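# Inspect aisle servers for an amber fault or go charge

## Task

Look along the aisle for a server whose front display glows amber instead of blue. If one exists, finish in front of its cabinet so that this server sits at the precise center of the head camera image, upright with no sideways roll, viewed face-on, sharp and unobstructed. If none exists, finish parked squarely within the taped charging area near the wall charger, with either the robot's front or its back facing the charger. In both cases, every object must be where it began and nothing may be held. The robot must not fall or end up tilted, since that counts as failure. For the final second after everything has settled, neither arm (hands included) nor the torso may touch anything, and the base may only touch fixed things, not movable ones such as parts, boxes, carts, lids or drawers.

## Robot and tools

Robot: a Rainbow Robotics RB-Y1. It has a wheeled base with two drive wheels and two rear casters, a torso that folds at ankle, knee and hip (the leg) and can lean and twist, two 7-joint arms with parallel grippers, and a pan/tilt head. The base is 0.66 m long and 0.58 m wide, and its front edge sits 0.10 m ahead of the drive axle. A bent leg can poke out past that front edge. The base cannot move sideways.

Frames. The base frame has its origin on the floor between the drive wheels, with x forward, y left and z up. The reported chest, left_hand and right_hand are expressed in it. A hand point is the midpoint between its finger pads. The fingers point along the hand's -z and close along its x. Printed hand positions may be off, especially at full reach. The odometry frame is the base frame at the start of the scene. base_odometry counts wheel rotation only, so slipping looks like travel. Heading is positive to the left, in the range -3.142 to 3.142.

Cameras: head_camera (896x504), left_wrist_camera and right_wrist_camera (644x364 each). For this job, the point to centre on is near pixel (449, 252) of head_camera.

execute_actions(actions, cameras). actions is a list holding one action, or an empty list to just read the state and images. An action may contain:
- base: exactly one command, given as a relative move from where the base last reported itself. translate_m is metres straight ahead (negative reverses), from -3 to 3. rotate_rad is an on-the-spot turn in radians, counter-clockwise from above being positive, from -3.2 to 3.2.
- joints: a single dictionary naming joints across both arms, torso and head. Each value is an absolute target (radians, grippers in metres), not an offset. Ranges: torso_squat_rad 0 to 1.2 (larger is lower); torso_shift_rad -0.3 to 0.6 (hips forward when positive); torso_pitch_rad -0.2 to 1.4 (forward bow when positive); torso_yaw_rad -1.5 to 1.5 (left when positive); head_pan_rad -0.523 to 0.523 (left when positive, relative to the chest); head_tilt_rad -0.35 to 1.57 (down when positive). Arm ranges are: shoulder_pitch ±2.356 (negative swings forward and up); left_shoulder_roll 0 to 3.141 and right_shoulder_roll -3.141 to 0 (outward lift); shoulder_yaw ±2.094; elbow -2.617 to 0.01 (negative bends); forearm_roll ±3.141; wrist_pitch -1.57 to 1.919; hand_roll ±2.705; gripper_m 0 to 0.1, which is the opening. Combined torso limits are squat+shift<=1.52, squat-shift+pitch<=1.57, shift+0.5pitch-0.4squat<=0.7 and shift+0.3pitch-0.5squat<=0.39. Commands that break these stop partway and report off_target.
- speeds: caps for this action only. translate_m 0.05 to 0.4 m/s and rotate_rad 0.1 to 1.509 rad/s. Base moves that would run past about 8.667 s are refused.
- min_time_s: 0.1 to 8, the minimum duration of the arm and head motions.
cameras lists the images you want: head_camera, left_wrist_camera, right_wrist_camera or all. If omitted, all are returned; [] returns none. Unknown keys or out-of-range values cause the whole call to be refused, and nothing moves.

Results show joint_positions, base_odometry, chest and hand poses, and motor temperatures. They also show base_status and joint_status: done; off_target (came to rest short of the target, may still push); contact_stop (hit something firmly, and its whole group of torso or one arm halts); time_out; stopped_with_arm; limit_stop_at_own_body (the self-collision guard acted; move away from the body); and limit_stop_at_motor_heat. "joint command not followed" plus a cause line means the arm check withheld targets; follow its advice. on_its_own describes joints you did not command, and "held at" is the target being held. A joint left out of an action may still be chasing an old target. If a call reports a stop, the remaining calls in that reply are skipped. After a torso or arm stop, back off first: arms in one action, then the torso.

wait(seconds 0 to 10) lets the simulation run without new commands and returns the state. zoom_image(camera, region [x0,y0,x1,y1], at most 504x504 px) enlarges part of the latest full image. It is useful for checking display colour (amber versus blue). read_manual returns licence text only. finished_scene(scene) ends the scene for good, so only call it once the final pose is settled and correct.

Typical sequence: look around with head and base turns, and zoom in to read each server display. Then either line up square to the amber server's cabinet and adjust distance, heading, head_pan_rad and head_tilt_rad until the server is centred and upright, or drive into the taped charging area and align front-on or back-on to the charger. Keep the head roll-free. Torso yaw and head pan change only the view direction.

Avoid these: the base does not stop at obstacles and may keep shoving or spinning its wheels; leg contact can push the robot backward without odometry noticing; arms hitting each other; heavy loads far forward that could tip the robot; and overheating or over-torque faults, which freeze the robot. Do not bump or move any objects. Finish with arms tucked clear and nothing touching the arms or torso.

Each tool is called by a JSON object that holds its "fn" and its "kwargs", one argument or row to a line.

## Session

{"fn": "execute_actions", "kwargs": {
  "actions": []
}}

Scene clock: 0.00 s.
Motor temperatures (°C, as the motors report them): left_arm=[36 32 34 34 43 36 36] | right_arm=[34 35 34 34 37 39 37]
base_odometry: x=+0.000 y=+0.000 heading=+0.000 (m, m, rad; odometry frame)
base_status: not commanded
joint_positions: torso_squat_rad=+0.350 torso_shift_rad=+0.000 torso_pitch_rad=-0.001 torso_yaw_rad=+0.001 left_shoulder_pitch_rad=-0.004 left_shoulder_roll_rad=+0.039 left_shoulder_yaw_rad=+0.040 left_elbow_rad=-0.189 left_forearm_roll_rad=+0.000 left_wrist_pitch_rad=-0.018 left_hand_roll_rad=+0.053 left_gripper_m=+0.100 right_shoulder_pitch_rad=+0.041 right_shoulder_roll_rad=-0.022 right_shoulder_yaw_rad=+0.019 right_elbow_rad=-0.291 right_forearm_roll_rad=+0.048 right_wrist_pitch_rad=+0.046 right_hand_roll_rad=-0.043 right_gripper_m=+0.099 head_pan_rad=+0.001 head_tilt_rad=+0.399
joint_status: not commanded
chest: x=-0.2286 y=-0.0007 z=+1.2474 quat_wxyz=(+1.000, +0.000, -0.001, +0.000) (m; base frame)
left_hand: x=-0.1289 y=+0.2528 z=+0.5699 quat_wxyz=(+0.993, +0.019, -0.107, +0.044) (m; base frame)
right_hand: x=-0.1260 y=-0.2366 z=+0.5693 quat_wxyz=(+0.995, -0.012, -0.104, +0.007) (m; base frame)
pictures: head_camera, left_wrist_camera, right_wrist_camera
Images, in order (width x height): head_camera 896x504, left_wrist_camera 644x364, right_wrist_camera 644x364.

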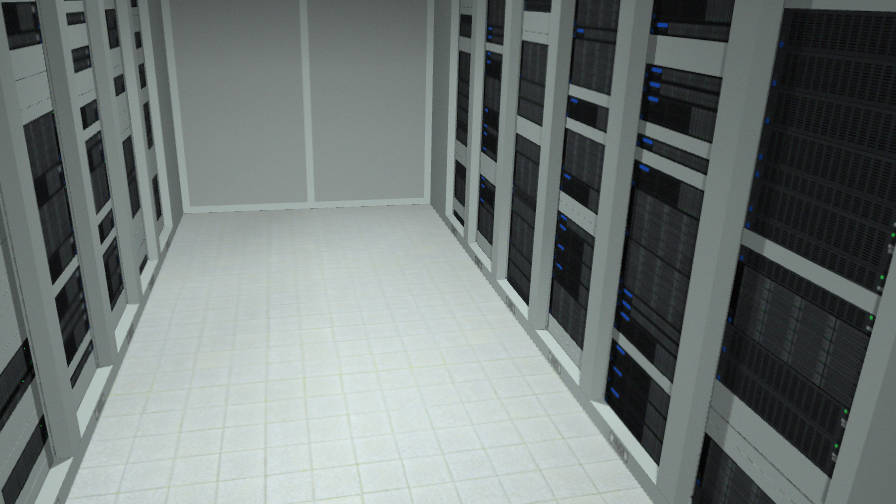

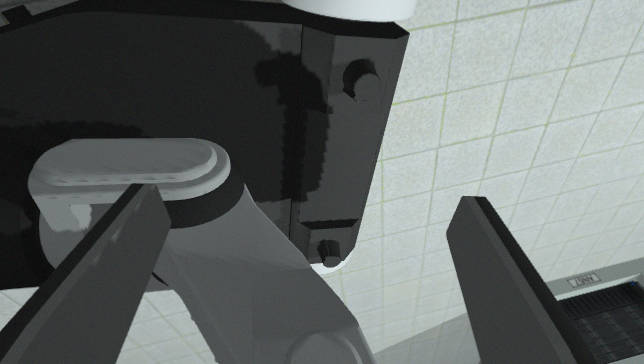

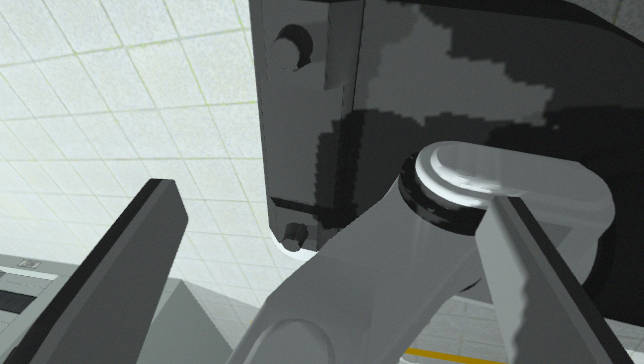

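{"fn": "execute_actions", "kwargs": {
  "actions": [
    {"base":{"rotate_rad":0.2},"joints":{"head_tilt_rad":0.12,"head_pan_rad":-0.5}}
  ],
  "cameras": ["head_camera"]
}}

{"fn": "execute_actions", "kwargs": {
  "actions": [
    {"base":{"translate_m":1.5},"joints":{"head_pan_rad":0.5}}
  ],
  "cameras": ["head_camera"]
}}

Scene clock: 6.03 s.
Motor temperatures (°C, as the motors report them): left_arm=[36 32 34 34 43 36 36] | right_arm=[34 35 34 34 37 39 37]
base_odometry: x=+0.000 y=+0.000 heading=+0.199 (m, m, rad; odometry frame)
base_status: done
joint_positions: torso_squat_rad=+0.350 torso_shift_rad=+0.000 torso_pitch_rad=-0.001 torso_yaw_rad=+0.001 left_shoulder_pitch_rad=-0.004 left_shoulder_roll_rad=+0.039 left_shoulder_yaw_rad=+0.040 left_elbow_rad=-0.189 left_forearm_roll_rad=+0.000 left_wrist_pitch_rad=-0.018 left_hand_roll_rad=+0.053 left_gripper_m=+0.100 right_shoulder_pitch_rad=+0.041 right_shoulder_roll_rad=-0.022 right_shoulder_yaw_rad=+0.019 right_elbow_rad=-0.291 right_forearm_roll_rad=+0.048 right_wrist_pitch_rad=+0.046 right_hand_roll_rad=-0.043 right_gripper_m=+0.099 head_pan_rad=-0.500 head_tilt_rad=+0.120
joint_status: all done
chest: x=-0.2286 y=-0.0007 z=+1.2474 quat_wxyz=(+1.000, +0.000, -0.001, +0.000) (m; base frame)
left_hand: x=-0.1289 y=+0.2527 z=+0.5699 quat_wxyz=(+0.993, +0.019, -0.107, +0.044) (m; base frame)
right_hand: x=-0.1260 y=-0.2366 z=+0.5693 quat_wxyz=(+0.995, -0.012, -0.104, +0.007) (m; base frame)
pictures: head_camera
Images, in order (width x height): head_camera 896x504.

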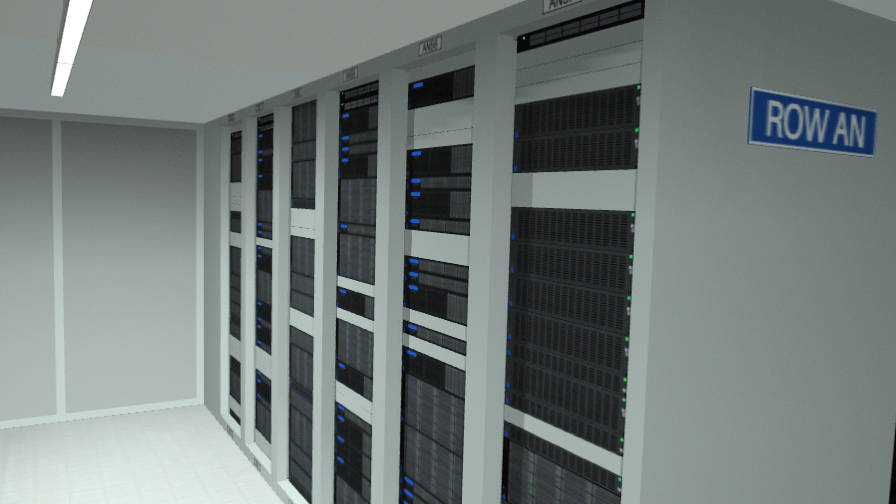

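Scene clock: 11.23 s.
Motor temperatures (°C, as the motors report them): left_arm=[36 32 34 34 43 36 36] | right_arm=[34 35 34 34 37 39 37]
base_odometry: x=+1.470 y=+0.298 heading=+0.200 (m, m, rad; odometry frame)
base_status: done
joint_positions: torso_squat_rad=+0.350 torso_shift_rad=+0.000 torso_pitch_rad=-0.001 torso_yaw_rad=+0.001 left_shoulder_pitch_rad=-0.004 left_shoulder_roll_rad=+0.039 left_shoulder_yaw_rad=+0.040 left_elbow_rad=-0.189 left_forearm_roll_rad=+0.000 left_wrist_pitch_rad=-0.018 left_hand_roll_rad=+0.053 left_gripper_m=+0.100 right_shoulder_pitch_rad=+0.041 right_shoulder_roll_rad=-0.022 right_shoulder_yaw_rad=+0.019 right_elbow_rad=-0.291 right_forearm_roll_rad=+0.048 right_wrist_pitch_rad=+0.046 right_hand_roll_rad=-0.043 right_gripper_m=+0.099 head_pan_rad=+0.500 head_tilt_rad=+0.120
joint_status: all done
chest: x=-0.2285 y=-0.0007 z=+1.2474 quat_wxyz=(+1.000, +0.000, -0.001, +0.000) (m; base frame)
left_hand: x=-0.1288 y=+0.2527 z=+0.5699 quat_wxyz=(+0.993, +0.019, -0.107, +0.044) (m; base frame)
right_hand: x=-0.1260 y=-0.2366 z=+0.5693 quat_wxyz=(+0.995, -0.012, -0.104, +0.007) (m; base frame)
pictures: head_camera
Images, in order (width x height): head_camera 896x504.

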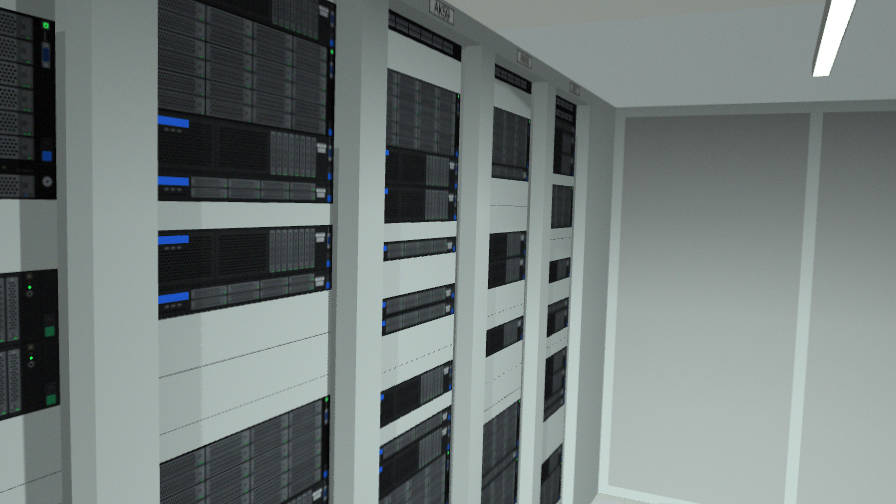

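{"fn": "execute_actions", "kwargs": {
  "actions": [
    {"base":{"translate_m":0.6},"joints":{"head_pan_rad":-0.42,"head_tilt_rad":0.25}}
  ],
  "cameras": ["head_camera"]
}}

{"fn": "execute_actions", "kwargs": {
  "actions": [
    {"base":{"translate_m":1.5},"joints":{"head_pan_rad":0.52,"head_tilt_rad":0.25,"torso_yaw_rad":1.5}}
  ],
  "cameras": ["head_camera"]
}}

Scene clock: 21.27 s.
Motor temperatures (°C, as the motors report them): left_arm=[36 32 34 34 43 36 36] | right_arm=[34 35 34 34 37 39 37]
base_odometry: x=+2.058 y=+0.417 heading=+0.201 (m, m, rad; odometry frame)
base_status: done
joint_positions: torso_squat_rad=+0.350 torso_shift_rad=+0.000 torso_pitch_rad=-0.001 torso_yaw_rad=+0.001 left_shoulder_pitch_rad=-0.004 left_shoulder_roll_rad=+0.039 left_shoulder_yaw_rad=+0.040 left_elbow_rad=-0.189 left_forearm_roll_rad=+0.000 left_wrist_pitch_rad=-0.018 left_hand_roll_rad=+0.053 left_gripper_m=+0.100 right_shoulder_pitch_rad=+0.041 right_shoulder_roll_rad=-0.022 right_shoulder_yaw_rad=+0.019 right_elbow_rad=-0.291 right_forearm_roll_rad=+0.048 right_wrist_pitch_rad=+0.046 right_hand_roll_rad=-0.043 right_gripper_m=+0.099 head_pan_rad=-0.420 head_tilt_rad=+0.250
joint_status: all done
chest: x=-0.2285 y=-0.0007 z=+1.2474 quat_wxyz=(+1.000, +0.000, -0.001, +0.000) (m; base frame)
left_hand: x=-0.1288 y=+0.2527 z=+0.5699 quat_wxyz=(+0.993, +0.019, -0.107, +0.044) (m; base frame)
right_hand: x=-0.1260 y=-0.2366 z=+0.5693 quat_wxyz=(+0.995, -0.012, -0.104, +0.007) (m; base frame)
pictures: head_camera
Images, in order (width x height): head_camera 896x504.

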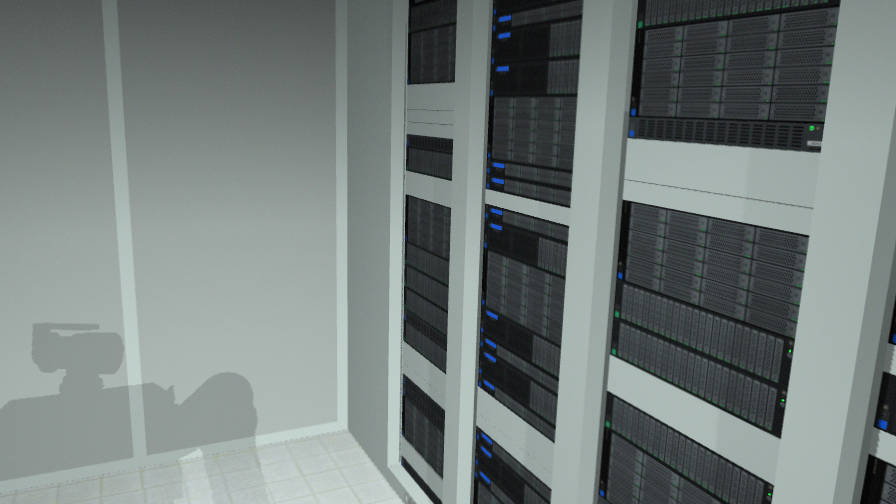

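Scene clock: 26.57 s.
Motor temperatures (°C, as the motors report them): left_arm=[36 32 34 34 43 36 36] | right_arm=[34 35 34 34 37 39 37]
base_odometry: x=+3.528 y=+0.718 heading=+0.202 (m, m, rad; odometry frame)
base_status: done
joint_positions: torso_squat_rad=+0.350 torso_shift_rad=+0.000 torso_pitch_rad=-0.001 torso_yaw_rad=+1.191 left_shoulder_pitch_rad=-0.004 left_shoulder_roll_rad=+0.038 left_shoulder_yaw_rad=+0.040 left_elbow_rad=-0.189 left_forearm_roll_rad=+0.000 left_wrist_pitch_rad=-0.018 left_hand_roll_rad=+0.053 left_gripper_m=+0.100 right_shoulder_pitch_rad=+0.041 right_shoulder_roll_rad=-0.022 right_shoulder_yaw_rad=+0.019 right_elbow_rad=-0.291 right_forearm_roll_rad=+0.048 right_wrist_pitch_rad=+0.046 right_hand_roll_rad=-0.043 right_gripper_m=+0.099 head_pan_rad=+0.520 head_tilt_rad=+0.250
joint_status: torso_yaw_rad limit_stop_at_own_body (moved +1.190 of +1.499); the others done
on_its_own: torso_yaw_rad is held at +1.191, not at your +1.500, since a limit_stop_at_own_body
chest: x=-0.2285 y=-0.0007 z=+1.2474 quat_wxyz=(+0.828, +0.000, -0.001, +0.561) (m; base frame)
left_hand: x=-0.4259 y=+0.1853 z=+0.5694 quat_wxyz=(+0.797, +0.074, -0.078, +0.594) (m; base frame)
right_hand: x=+0.0297 y=+0.0064 z=+0.5697 quat_wxyz=(+0.820, +0.048, -0.093, +0.563) (m; base frame)
pictures: head_camera
Images, in order (width x height): head_camera 896x504.

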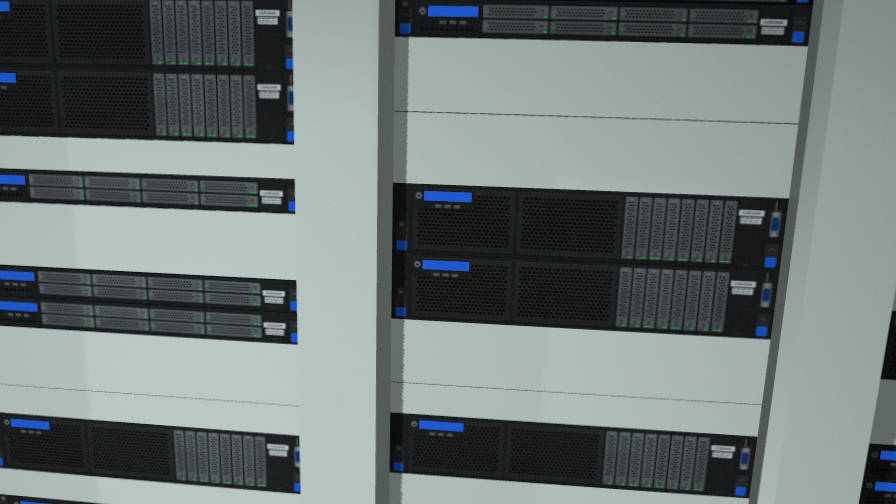

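{"fn": "execute_actions", "kwargs": {
  "actions": [
    {"base":{"rotate_rad":1.2},"joints":{"head_pan_rad":0,"head_tilt_rad":0.75,"torso_yaw_rad":0}}
  ],
  "cameras": ["head_camera"]
}}

{"fn": "execute_actions", "kwargs": {
  "actions": [
    {"joints":{"head_tilt_rad":0.0}}
  ],
  "cameras": ["head_camera"]
}}

{"fn": "execute_actions", "kwargs": {
  "actions": [
    {"base":{"rotate_rad":1.94},"joints":{"head_pan_rad":-0.5,"head_tilt_rad":0.1}}
  ],
  "cameras": ["head_camera"]
}}

{"fn": "execute_actions", "kwargs": {
  "actions": [
    {"joints":{"head_tilt_rad":0.6}}
  ],
  "cameras": ["head_camera"]
}}

Scene clock: 35.50 s.
Motor temperatures (°C, as the motors report them): left_arm=[36 32 34 34 43 36 36] | right_arm=[34 35 34 34 37 39 37]
base_odometry: x=+3.528 y=+0.717 heading=+1.401 (m, m, rad; odometry frame)
base_status: done
joint_positions: torso_squat_rad=+0.350 torso_shift_rad=+0.000 torso_pitch_rad=-0.001 torso_yaw_rad=+0.000 left_shoulder_pitch_rad=-0.004 left_shoulder_roll_rad=+0.038 left_shoulder_yaw_rad=+0.040 left_elbow_rad=-0.189 left_forearm_roll_rad=+0.000 left_wrist_pitch_rad=-0.018 left_hand_roll_rad=+0.053 left_gripper_m=+0.100 right_shoulder_pitch_rad=+0.041 right_shoulder_roll_rad=-0.022 right_shoulder_yaw_rad=+0.019 right_elbow_rad=-0.291 right_forearm_roll_rad=+0.048 right_wrist_pitch_rad=+0.046 right_hand_roll_rad=-0.043 right_gripper_m=+0.099 head_pan_rad=+0.000 head_tilt_rad=+0.750
joint_status: all done
chest: x=-0.2285 y=-0.0007 z=+1.2474 quat_wxyz=(+1.000, +0.000, -0.001, +0.000) (m; base frame)
left_hand: x=-0.1286 y=+0.2526 z=+0.5699 quat_wxyz=(+0.993, +0.019, -0.107, +0.044) (m; base frame)
right_hand: x=-0.1262 y=-0.2368 z=+0.5693 quat_wxyz=(+0.995, -0.012, -0.104, +0.006) (m; base frame)
pictures: head_camera
Images, in order (width x height): head_camera 896x504.

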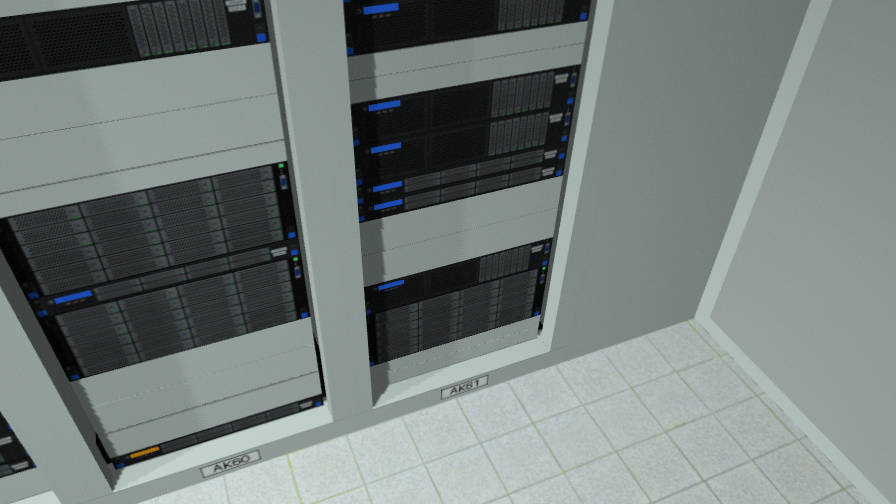

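Scene clock: 36.67 s.
Motor temperatures (°C, as the motors report them): left_arm=[36 32 34 34 43 36 36] | right_arm=[34 35 34 34 37 39 37]
base_odometry: x=+3.528 y=+0.717 heading=+1.401 (m, m, rad; odometry frame)
base_status: not commanded
joint_positions: torso_squat_rad=+0.350 torso_shift_rad=+0.000 torso_pitch_rad=-0.001 torso_yaw_rad=+0.000 left_shoulder_pitch_rad=-0.004 left_shoulder_roll_rad=+0.038 left_shoulder_yaw_rad=+0.040 left_elbow_rad=-0.189 left_forearm_roll_rad=+0.000 left_wrist_pitch_rad=-0.018 left_hand_roll_rad=+0.053 left_gripper_m=+0.100 right_shoulder_pitch_rad=+0.041 right_shoulder_roll_rad=-0.022 right_shoulder_yaw_rad=+0.019 right_elbow_rad=-0.291 right_forearm_roll_rad=+0.048 right_wrist_pitch_rad=+0.046 right_hand_roll_rad=-0.043 right_gripper_m=+0.099 head_pan_rad=+0.000 head_tilt_rad=+0.000
joint_status: all done
chest: x=-0.2285 y=-0.0007 z=+1.2474 quat_wxyz=(+1.000, +0.000, -0.001, +0.000) (m; base frame)
left_hand: x=-0.1286 y=+0.2526 z=+0.5699 quat_wxyz=(+0.993, +0.019, -0.107, +0.044) (m; base frame)
right_hand: x=-0.1262 y=-0.2368 z=+0.5693 quat_wxyz=(+0.995, -0.012, -0.104, +0.006) (m; base frame)
pictures: head_camera
Images, in order (width x height): head_camera 896x504.

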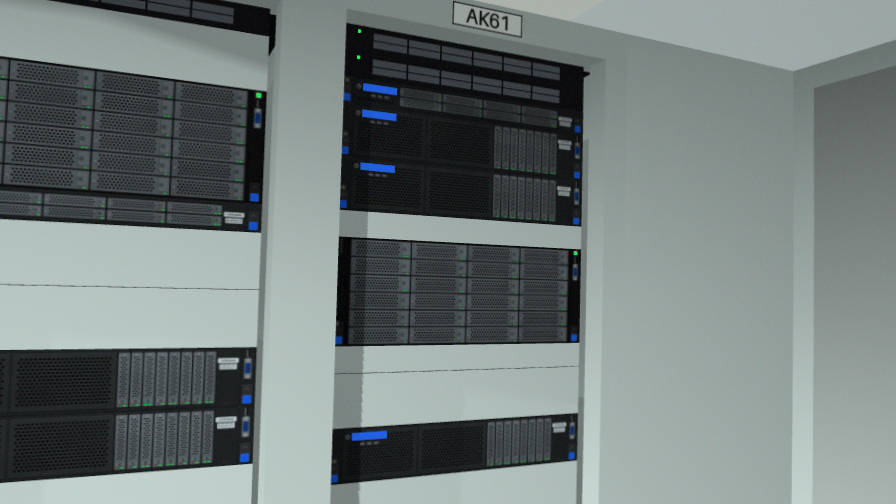

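Scene clock: 41.07 s.
Motor temperatures (°C, as the motors report them): left_arm=[36 32 34 34 43 36 36] | right_arm=[34 35 34 34 37 39 37]
base_odometry: x=+3.528 y=+0.717 heading=-2.942 (m, m, rad; odometry frame)
base_status: done
joint_positions: torso_squat_rad=+0.350 torso_shift_rad=+0.000 torso_pitch_rad=-0.001 torso_yaw_rad=+0.000 left_shoulder_pitch_rad=-0.004 left_shoulder_roll_rad=+0.038 left_shoulder_yaw_rad=+0.040 left_elbow_rad=-0.189 left_forearm_roll_rad=+0.000 left_wrist_pitch_rad=-0.018 left_hand_roll_rad=+0.053 left_gripper_m=+0.100 right_shoulder_pitch_rad=+0.041 right_shoulder_roll_rad=-0.022 right_shoulder_yaw_rad=+0.019 right_elbow_rad=-0.291 right_forearm_roll_rad=+0.048 right_wrist_pitch_rad=+0.046 right_hand_roll_rad=-0.043 right_gripper_m=+0.099 head_pan_rad=-0.500 head_tilt_rad=+0.100
joint_status: all done
chest: x=-0.2286 y=-0.0007 z=+1.2474 quat_wxyz=(+1.000, +0.000, -0.001, +0.000) (m; base frame)
left_hand: x=-0.1286 y=+0.2526 z=+0.5699 quat_wxyz=(+0.993, +0.019, -0.107, +0.044) (m; base frame)
right_hand: x=-0.1262 y=-0.2368 z=+0.5693 quat_wxyz=(+0.995, -0.012, -0.104, +0.006) (m; base frame)
pictures: head_camera
Images, in order (width x height): head_camera 896x504.

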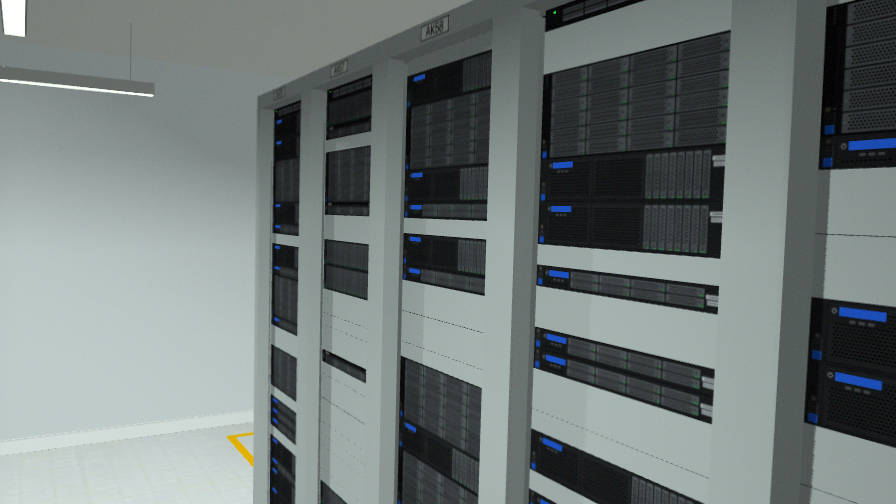

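Scene clock: 42.07 s.
Motor temperatures (°C, as the motors report them): left_arm=[36 32 34 34 43 36 36] | right_arm=[34 35 34 34 37 39 37]
base_odometry: x=+3.528 y=+0.717 heading=-2.942 (m, m, rad; odometry frame)
base_status: not commanded
joint_positions: torso_squat_rad=+0.350 torso_shift_rad=+0.000 torso_pitch_rad=-0.001 torso_yaw_rad=+0.000 left_shoulder_pitch_rad=-0.004 left_shoulder_roll_rad=+0.038 left_shoulder_yaw_rad=+0.040 left_elbow_rad=-0.189 left_forearm_roll_rad=+0.000 left_wrist_pitch_rad=-0.018 left_hand_roll_rad=+0.053 left_gripper_m=+0.100 right_shoulder_pitch_rad=+0.041 right_shoulder_roll_rad=-0.022 right_shoulder_yaw_rad=+0.019 right_elbow_rad=-0.291 right_forearm_roll_rad=+0.048 right_wrist_pitch_rad=+0.046 right_hand_roll_rad=-0.043 right_gripper_m=+0.099 head_pan_rad=-0.500 head_tilt_rad=+0.600
joint_status: all done
chest: x=-0.2286 y=-0.0007 z=+1.2474 quat_wxyz=(+1.000, +0.000, -0.001, +0.000) (m; base frame)
left_hand: x=-0.1286 y=+0.2526 z=+0.5699 quat_wxyz=(+0.993, +0.019, -0.107, +0.044) (m; base frame)
right_hand: x=-0.1262 y=-0.2368 z=+0.5693 quat_wxyz=(+0.995, -0.012, -0.104, +0.006) (m; base frame)
pictures: head_camera
Images, in order (width x height): head_camera 896x504.

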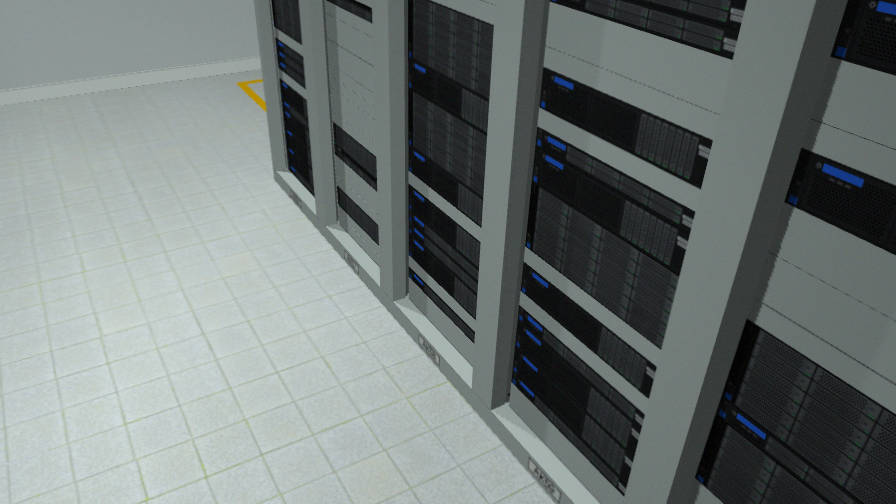

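{"fn": "execute_actions", "kwargs": {
  "actions": [
    {"base":{"translate_m":0.21},"joints":{"head_pan_rad":0,"torso_squat_rad":0.7,"left_elbow_rad":-1.5,"right_elbow_rad":-1.5}}
  ],
  "cameras": []
}}

{"fn": "execute_actions", "kwargs": {
  "actions": [
    {"base":{"rotate_rad":-1.57},"joints":{"torso_squat_rad":1.2}}
  ],
  "cameras": []
}}

{"fn": "execute_actions", "kwargs": {
  "actions": [
    {"base":{"translate_m":-0.3},"joints":{"head_tilt_rad":0.64}}
  ]
}}

Scene clock: 54.10 s.
Motor temperatures (°C, as the motors report them): left_arm=[36 32 34 34 43 36 36] | right_arm=[34 35 34 34 37 39 37]
base_odometry: x=+3.322 y=+0.675 heading=-2.941 (m, m, rad; odometry frame)
base_status: done
joint_positions: torso_squat_rad=+0.700 torso_shift_rad=+0.000 torso_pitch_rad=-0.002 torso_yaw_rad=+0.000 left_shoulder_pitch_rad=-0.005 left_shoulder_roll_rad=+0.038 left_shoulder_yaw_rad=+0.040 left_elbow_rad=-1.500 left_forearm_roll_rad=+0.000 left_wrist_pitch_rad=-0.018 left_hand_roll_rad=+0.053 left_gripper_m=+0.100 right_shoulder_pitch_rad=+0.041 right_shoulder_roll_rad=-0.022 right_shoulder_yaw_rad=+0.019 right_elbow_rad=-1.500 right_forearm_roll_rad=+0.048 right_wrist_pitch_rad=+0.046 right_hand_roll_rad=-0.043 right_gripper_m=+0.099 head_pan_rad=+0.000 head_tilt_rad=+0.600
joint_status: all done
chest: x=-0.2287 y=-0.0006 z=+1.1253 quat_wxyz=(+1.000, +0.000, -0.001, +0.000) (m; base frame)
left_hand: x=+0.2873 y=+0.2523 z=+0.8726 quat_wxyz=(+0.723, +0.009, -0.691, +0.020) (m; base frame)
right_hand: x=+0.2711 y=-0.2261 z=+0.8348 quat_wxyz=(+0.759, -0.009, -0.651, +0.010) (m; base frame)
pictures: none
No camera images: the call's "cameras" was empty. Leave "cameras" out to get every camera's image.

Scene clock: 57.97 s.
Motor temperatures (°C, as the motors report them): left_arm=[36 32 34 34 43 37 36] | right_arm=[34 35 34 34 37 39 37]
base_odometry: x=+3.322 y=+0.675 heading=+1.772 (m, m, rad; odometry frame)
base_status: done
joint_positions: torso_squat_rad=+1.200 torso_shift_rad=+0.000 torso_pitch_rad=-0.002 torso_yaw_rad=+0.000 left_shoulder_pitch_rad=-0.004 left_shoulder_roll_rad=+0.038 left_shoulder_yaw_rad=+0.040 left_elbow_rad=-1.500 left_forearm_roll_rad=+0.000 left_wrist_pitch_rad=-0.018 left_hand_roll_rad=+0.053 left_gripper_m=+0.100 right_shoulder_pitch_rad=+0.041 right_shoulder_roll_rad=-0.022 right_shoulder_yaw_rad=+0.019 right_elbow_rad=-1.500 right_forearm_roll_rad=+0.048 right_wrist_pitch_rad=+0.046 right_hand_roll_rad=-0.043 right_gripper_m=+0.099 head_pan_rad=+0.000 head_tilt_rad=+0.600
joint_status: all done
chest: x=-0.2286 y=-0.0004 z=+0.8436 quat_wxyz=(+1.000, +0.000, -0.001, +0.000) (m; base frame)
left_hand: x=+0.2873 y=+0.2525 z=+0.5908 quat_wxyz=(+0.723, +0.009, -0.691, +0.020) (m; base frame)
right_hand: x=+0.2711 y=-0.2259 z=+0.5531 quat_wxyz=(+0.759, -0.009, -0.651, +0.010) (m; base frame)
pictures: none
No camera images: the call's "cameras" was empty. Leave "cameras" out to get every camera's image.

Scene clock: 60.60 s.
Motor temperatures (°C, as the motors report them): left_arm=[36 32 34 34 43 37 36] | right_arm=[34 35 34 34 37 39 37]
base_odometry: x=+3.382 y=+0.382 heading=+1.771 (m, m, rad; odometry frame)
base_status: done
joint_positions: torso_squat_rad=+1.200 torso_shift_rad=+0.000 torso_pitch_rad=-0.002 torso_yaw_rad=+0.000 left_shoulder_pitch_rad=-0.004 left_shoulder_roll_rad=+0.038 left_shoulder_yaw_rad=+0.040 left_elbow_rad=-1.500 left_forearm_roll_rad=+0.000 left_wrist_pitch_rad=-0.018 left_hand_roll_rad=+0.053 left_gripper_m=+0.100 right_shoulder_pitch_rad=+0.041 right_shoulder_roll_rad=-0.022 right_shoulder_yaw_rad=+0.019 right_elbow_rad=-1.500 right_forearm_roll_rad=+0.048 right_wrist_pitch_rad=+0.046 right_hand_roll_rad=-0.043 right_gripper_m=+0.099 head_pan_rad=+0.000 head_tilt_rad=+0.640
joint_status: all done
chest: x=-0.2285 y=-0.0004 z=+0.8436 quat_wxyz=(+1.000, +0.000, -0.001, +0.000) (m; base frame)
left_hand: x=+0.2873 y=+0.2526 z=+0.5907 quat_wxyz=(+0.723, +0.009, -0.691, +0.020) (m; base frame)
right_hand: x=+0.2711 y=-0.2259 z=+0.5529 quat_wxyz=(+0.759, -0.009, -0.651, +0.010) (m; base frame)
pictures: head_camera, left_wrist_camera, right_wrist_camera
Images, in order (width x height): head_camera 896x504, left_wrist_camera 644x364, right_wrist_camera 644x364.

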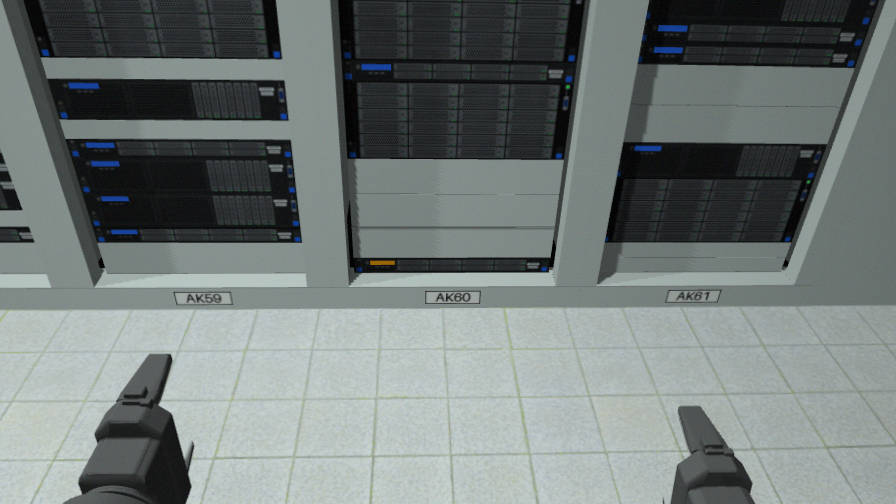

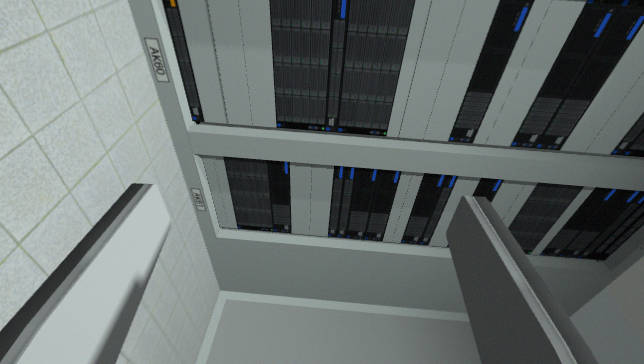

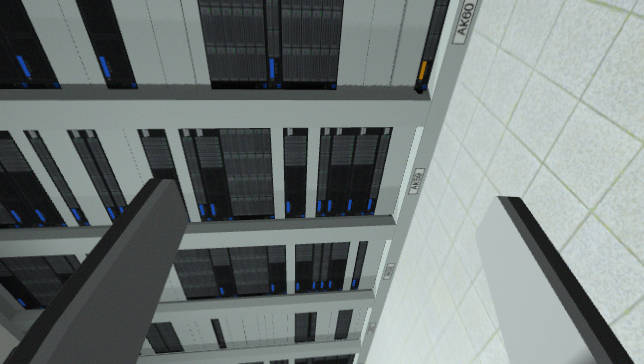

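{"fn": "execute_actions", "kwargs": {
  "actions": [
    {"joints":{"head_tilt_rad":0.66}}
  ],
  "cameras": ["head_camera"]
}}

{"fn": "zoom_image", "kwargs": {
  "camera": "head_camera",
  "region": [398,222,498,282]
}}

Scene clock: 67.87 s.
Motor temperatures (°C, as the motors report them): left_arm=[36 32 34 34 43 37 36] | right_arm=[34 35 34 34 37 39 37]
base_odometry: x=+3.382 y=+0.382 heading=+1.771 (m, m, rad; odometry frame)
base_status: not commanded
joint_positions: torso_squat_rad=+1.200 torso_shift_rad=+0.000 torso_pitch_rad=-0.002 torso_yaw_rad=+0.000 left_shoulder_pitch_rad=-0.004 left_shoulder_roll_rad=+0.038 left_shoulder_yaw_rad=+0.040 left_elbow_rad=-1.500 left_forearm_roll_rad=+0.000 left_wrist_pitch_rad=-0.018 left_hand_roll_rad=+0.053 left_gripper_m=+0.100 right_shoulder_pitch_rad=+0.041 right_shoulder_roll_rad=-0.022 right_shoulder_yaw_rad=+0.019 right_elbow_rad=-1.500 right_forearm_roll_rad=+0.048 right_wrist_pitch_rad=+0.046 right_hand_roll_rad=-0.043 right_gripper_m=+0.099 head_pan_rad=+0.000 head_tilt_rad=+0.660
joint_status: all done
chest: x=-0.2285 y=-0.0004 z=+0.8436 quat_wxyz=(+1.000, +0.000, -0.001, +0.000) (m; base frame)
left_hand: x=+0.2873 y=+0.2526 z=+0.5907 quat_wxyz=(+0.723, +0.009, -0.691, +0.020) (m; base frame)
right_hand: x=+0.2711 y=-0.2259 z=+0.5529 quat_wxyz=(+0.759, -0.009, -0.651, +0.010) (m; base frame)
pictures: head_camera
Images, in order (width x height): head_camera 896x504.

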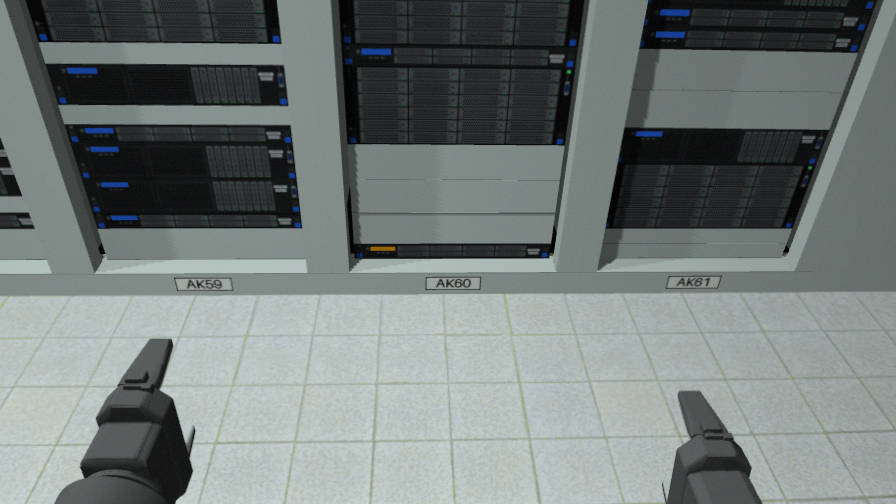

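Region (398, 222, 498, 282) of head_camera's 896x504 image, scaled by 5.040, with more detail than that image has; it fills the top 302 rows of this view, and the rest is white.

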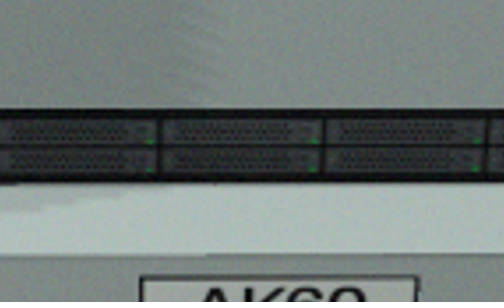

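{"fn": "finished_scene", "kwargs": {
  "scene": 1
}}

The scene is finished: the task was done.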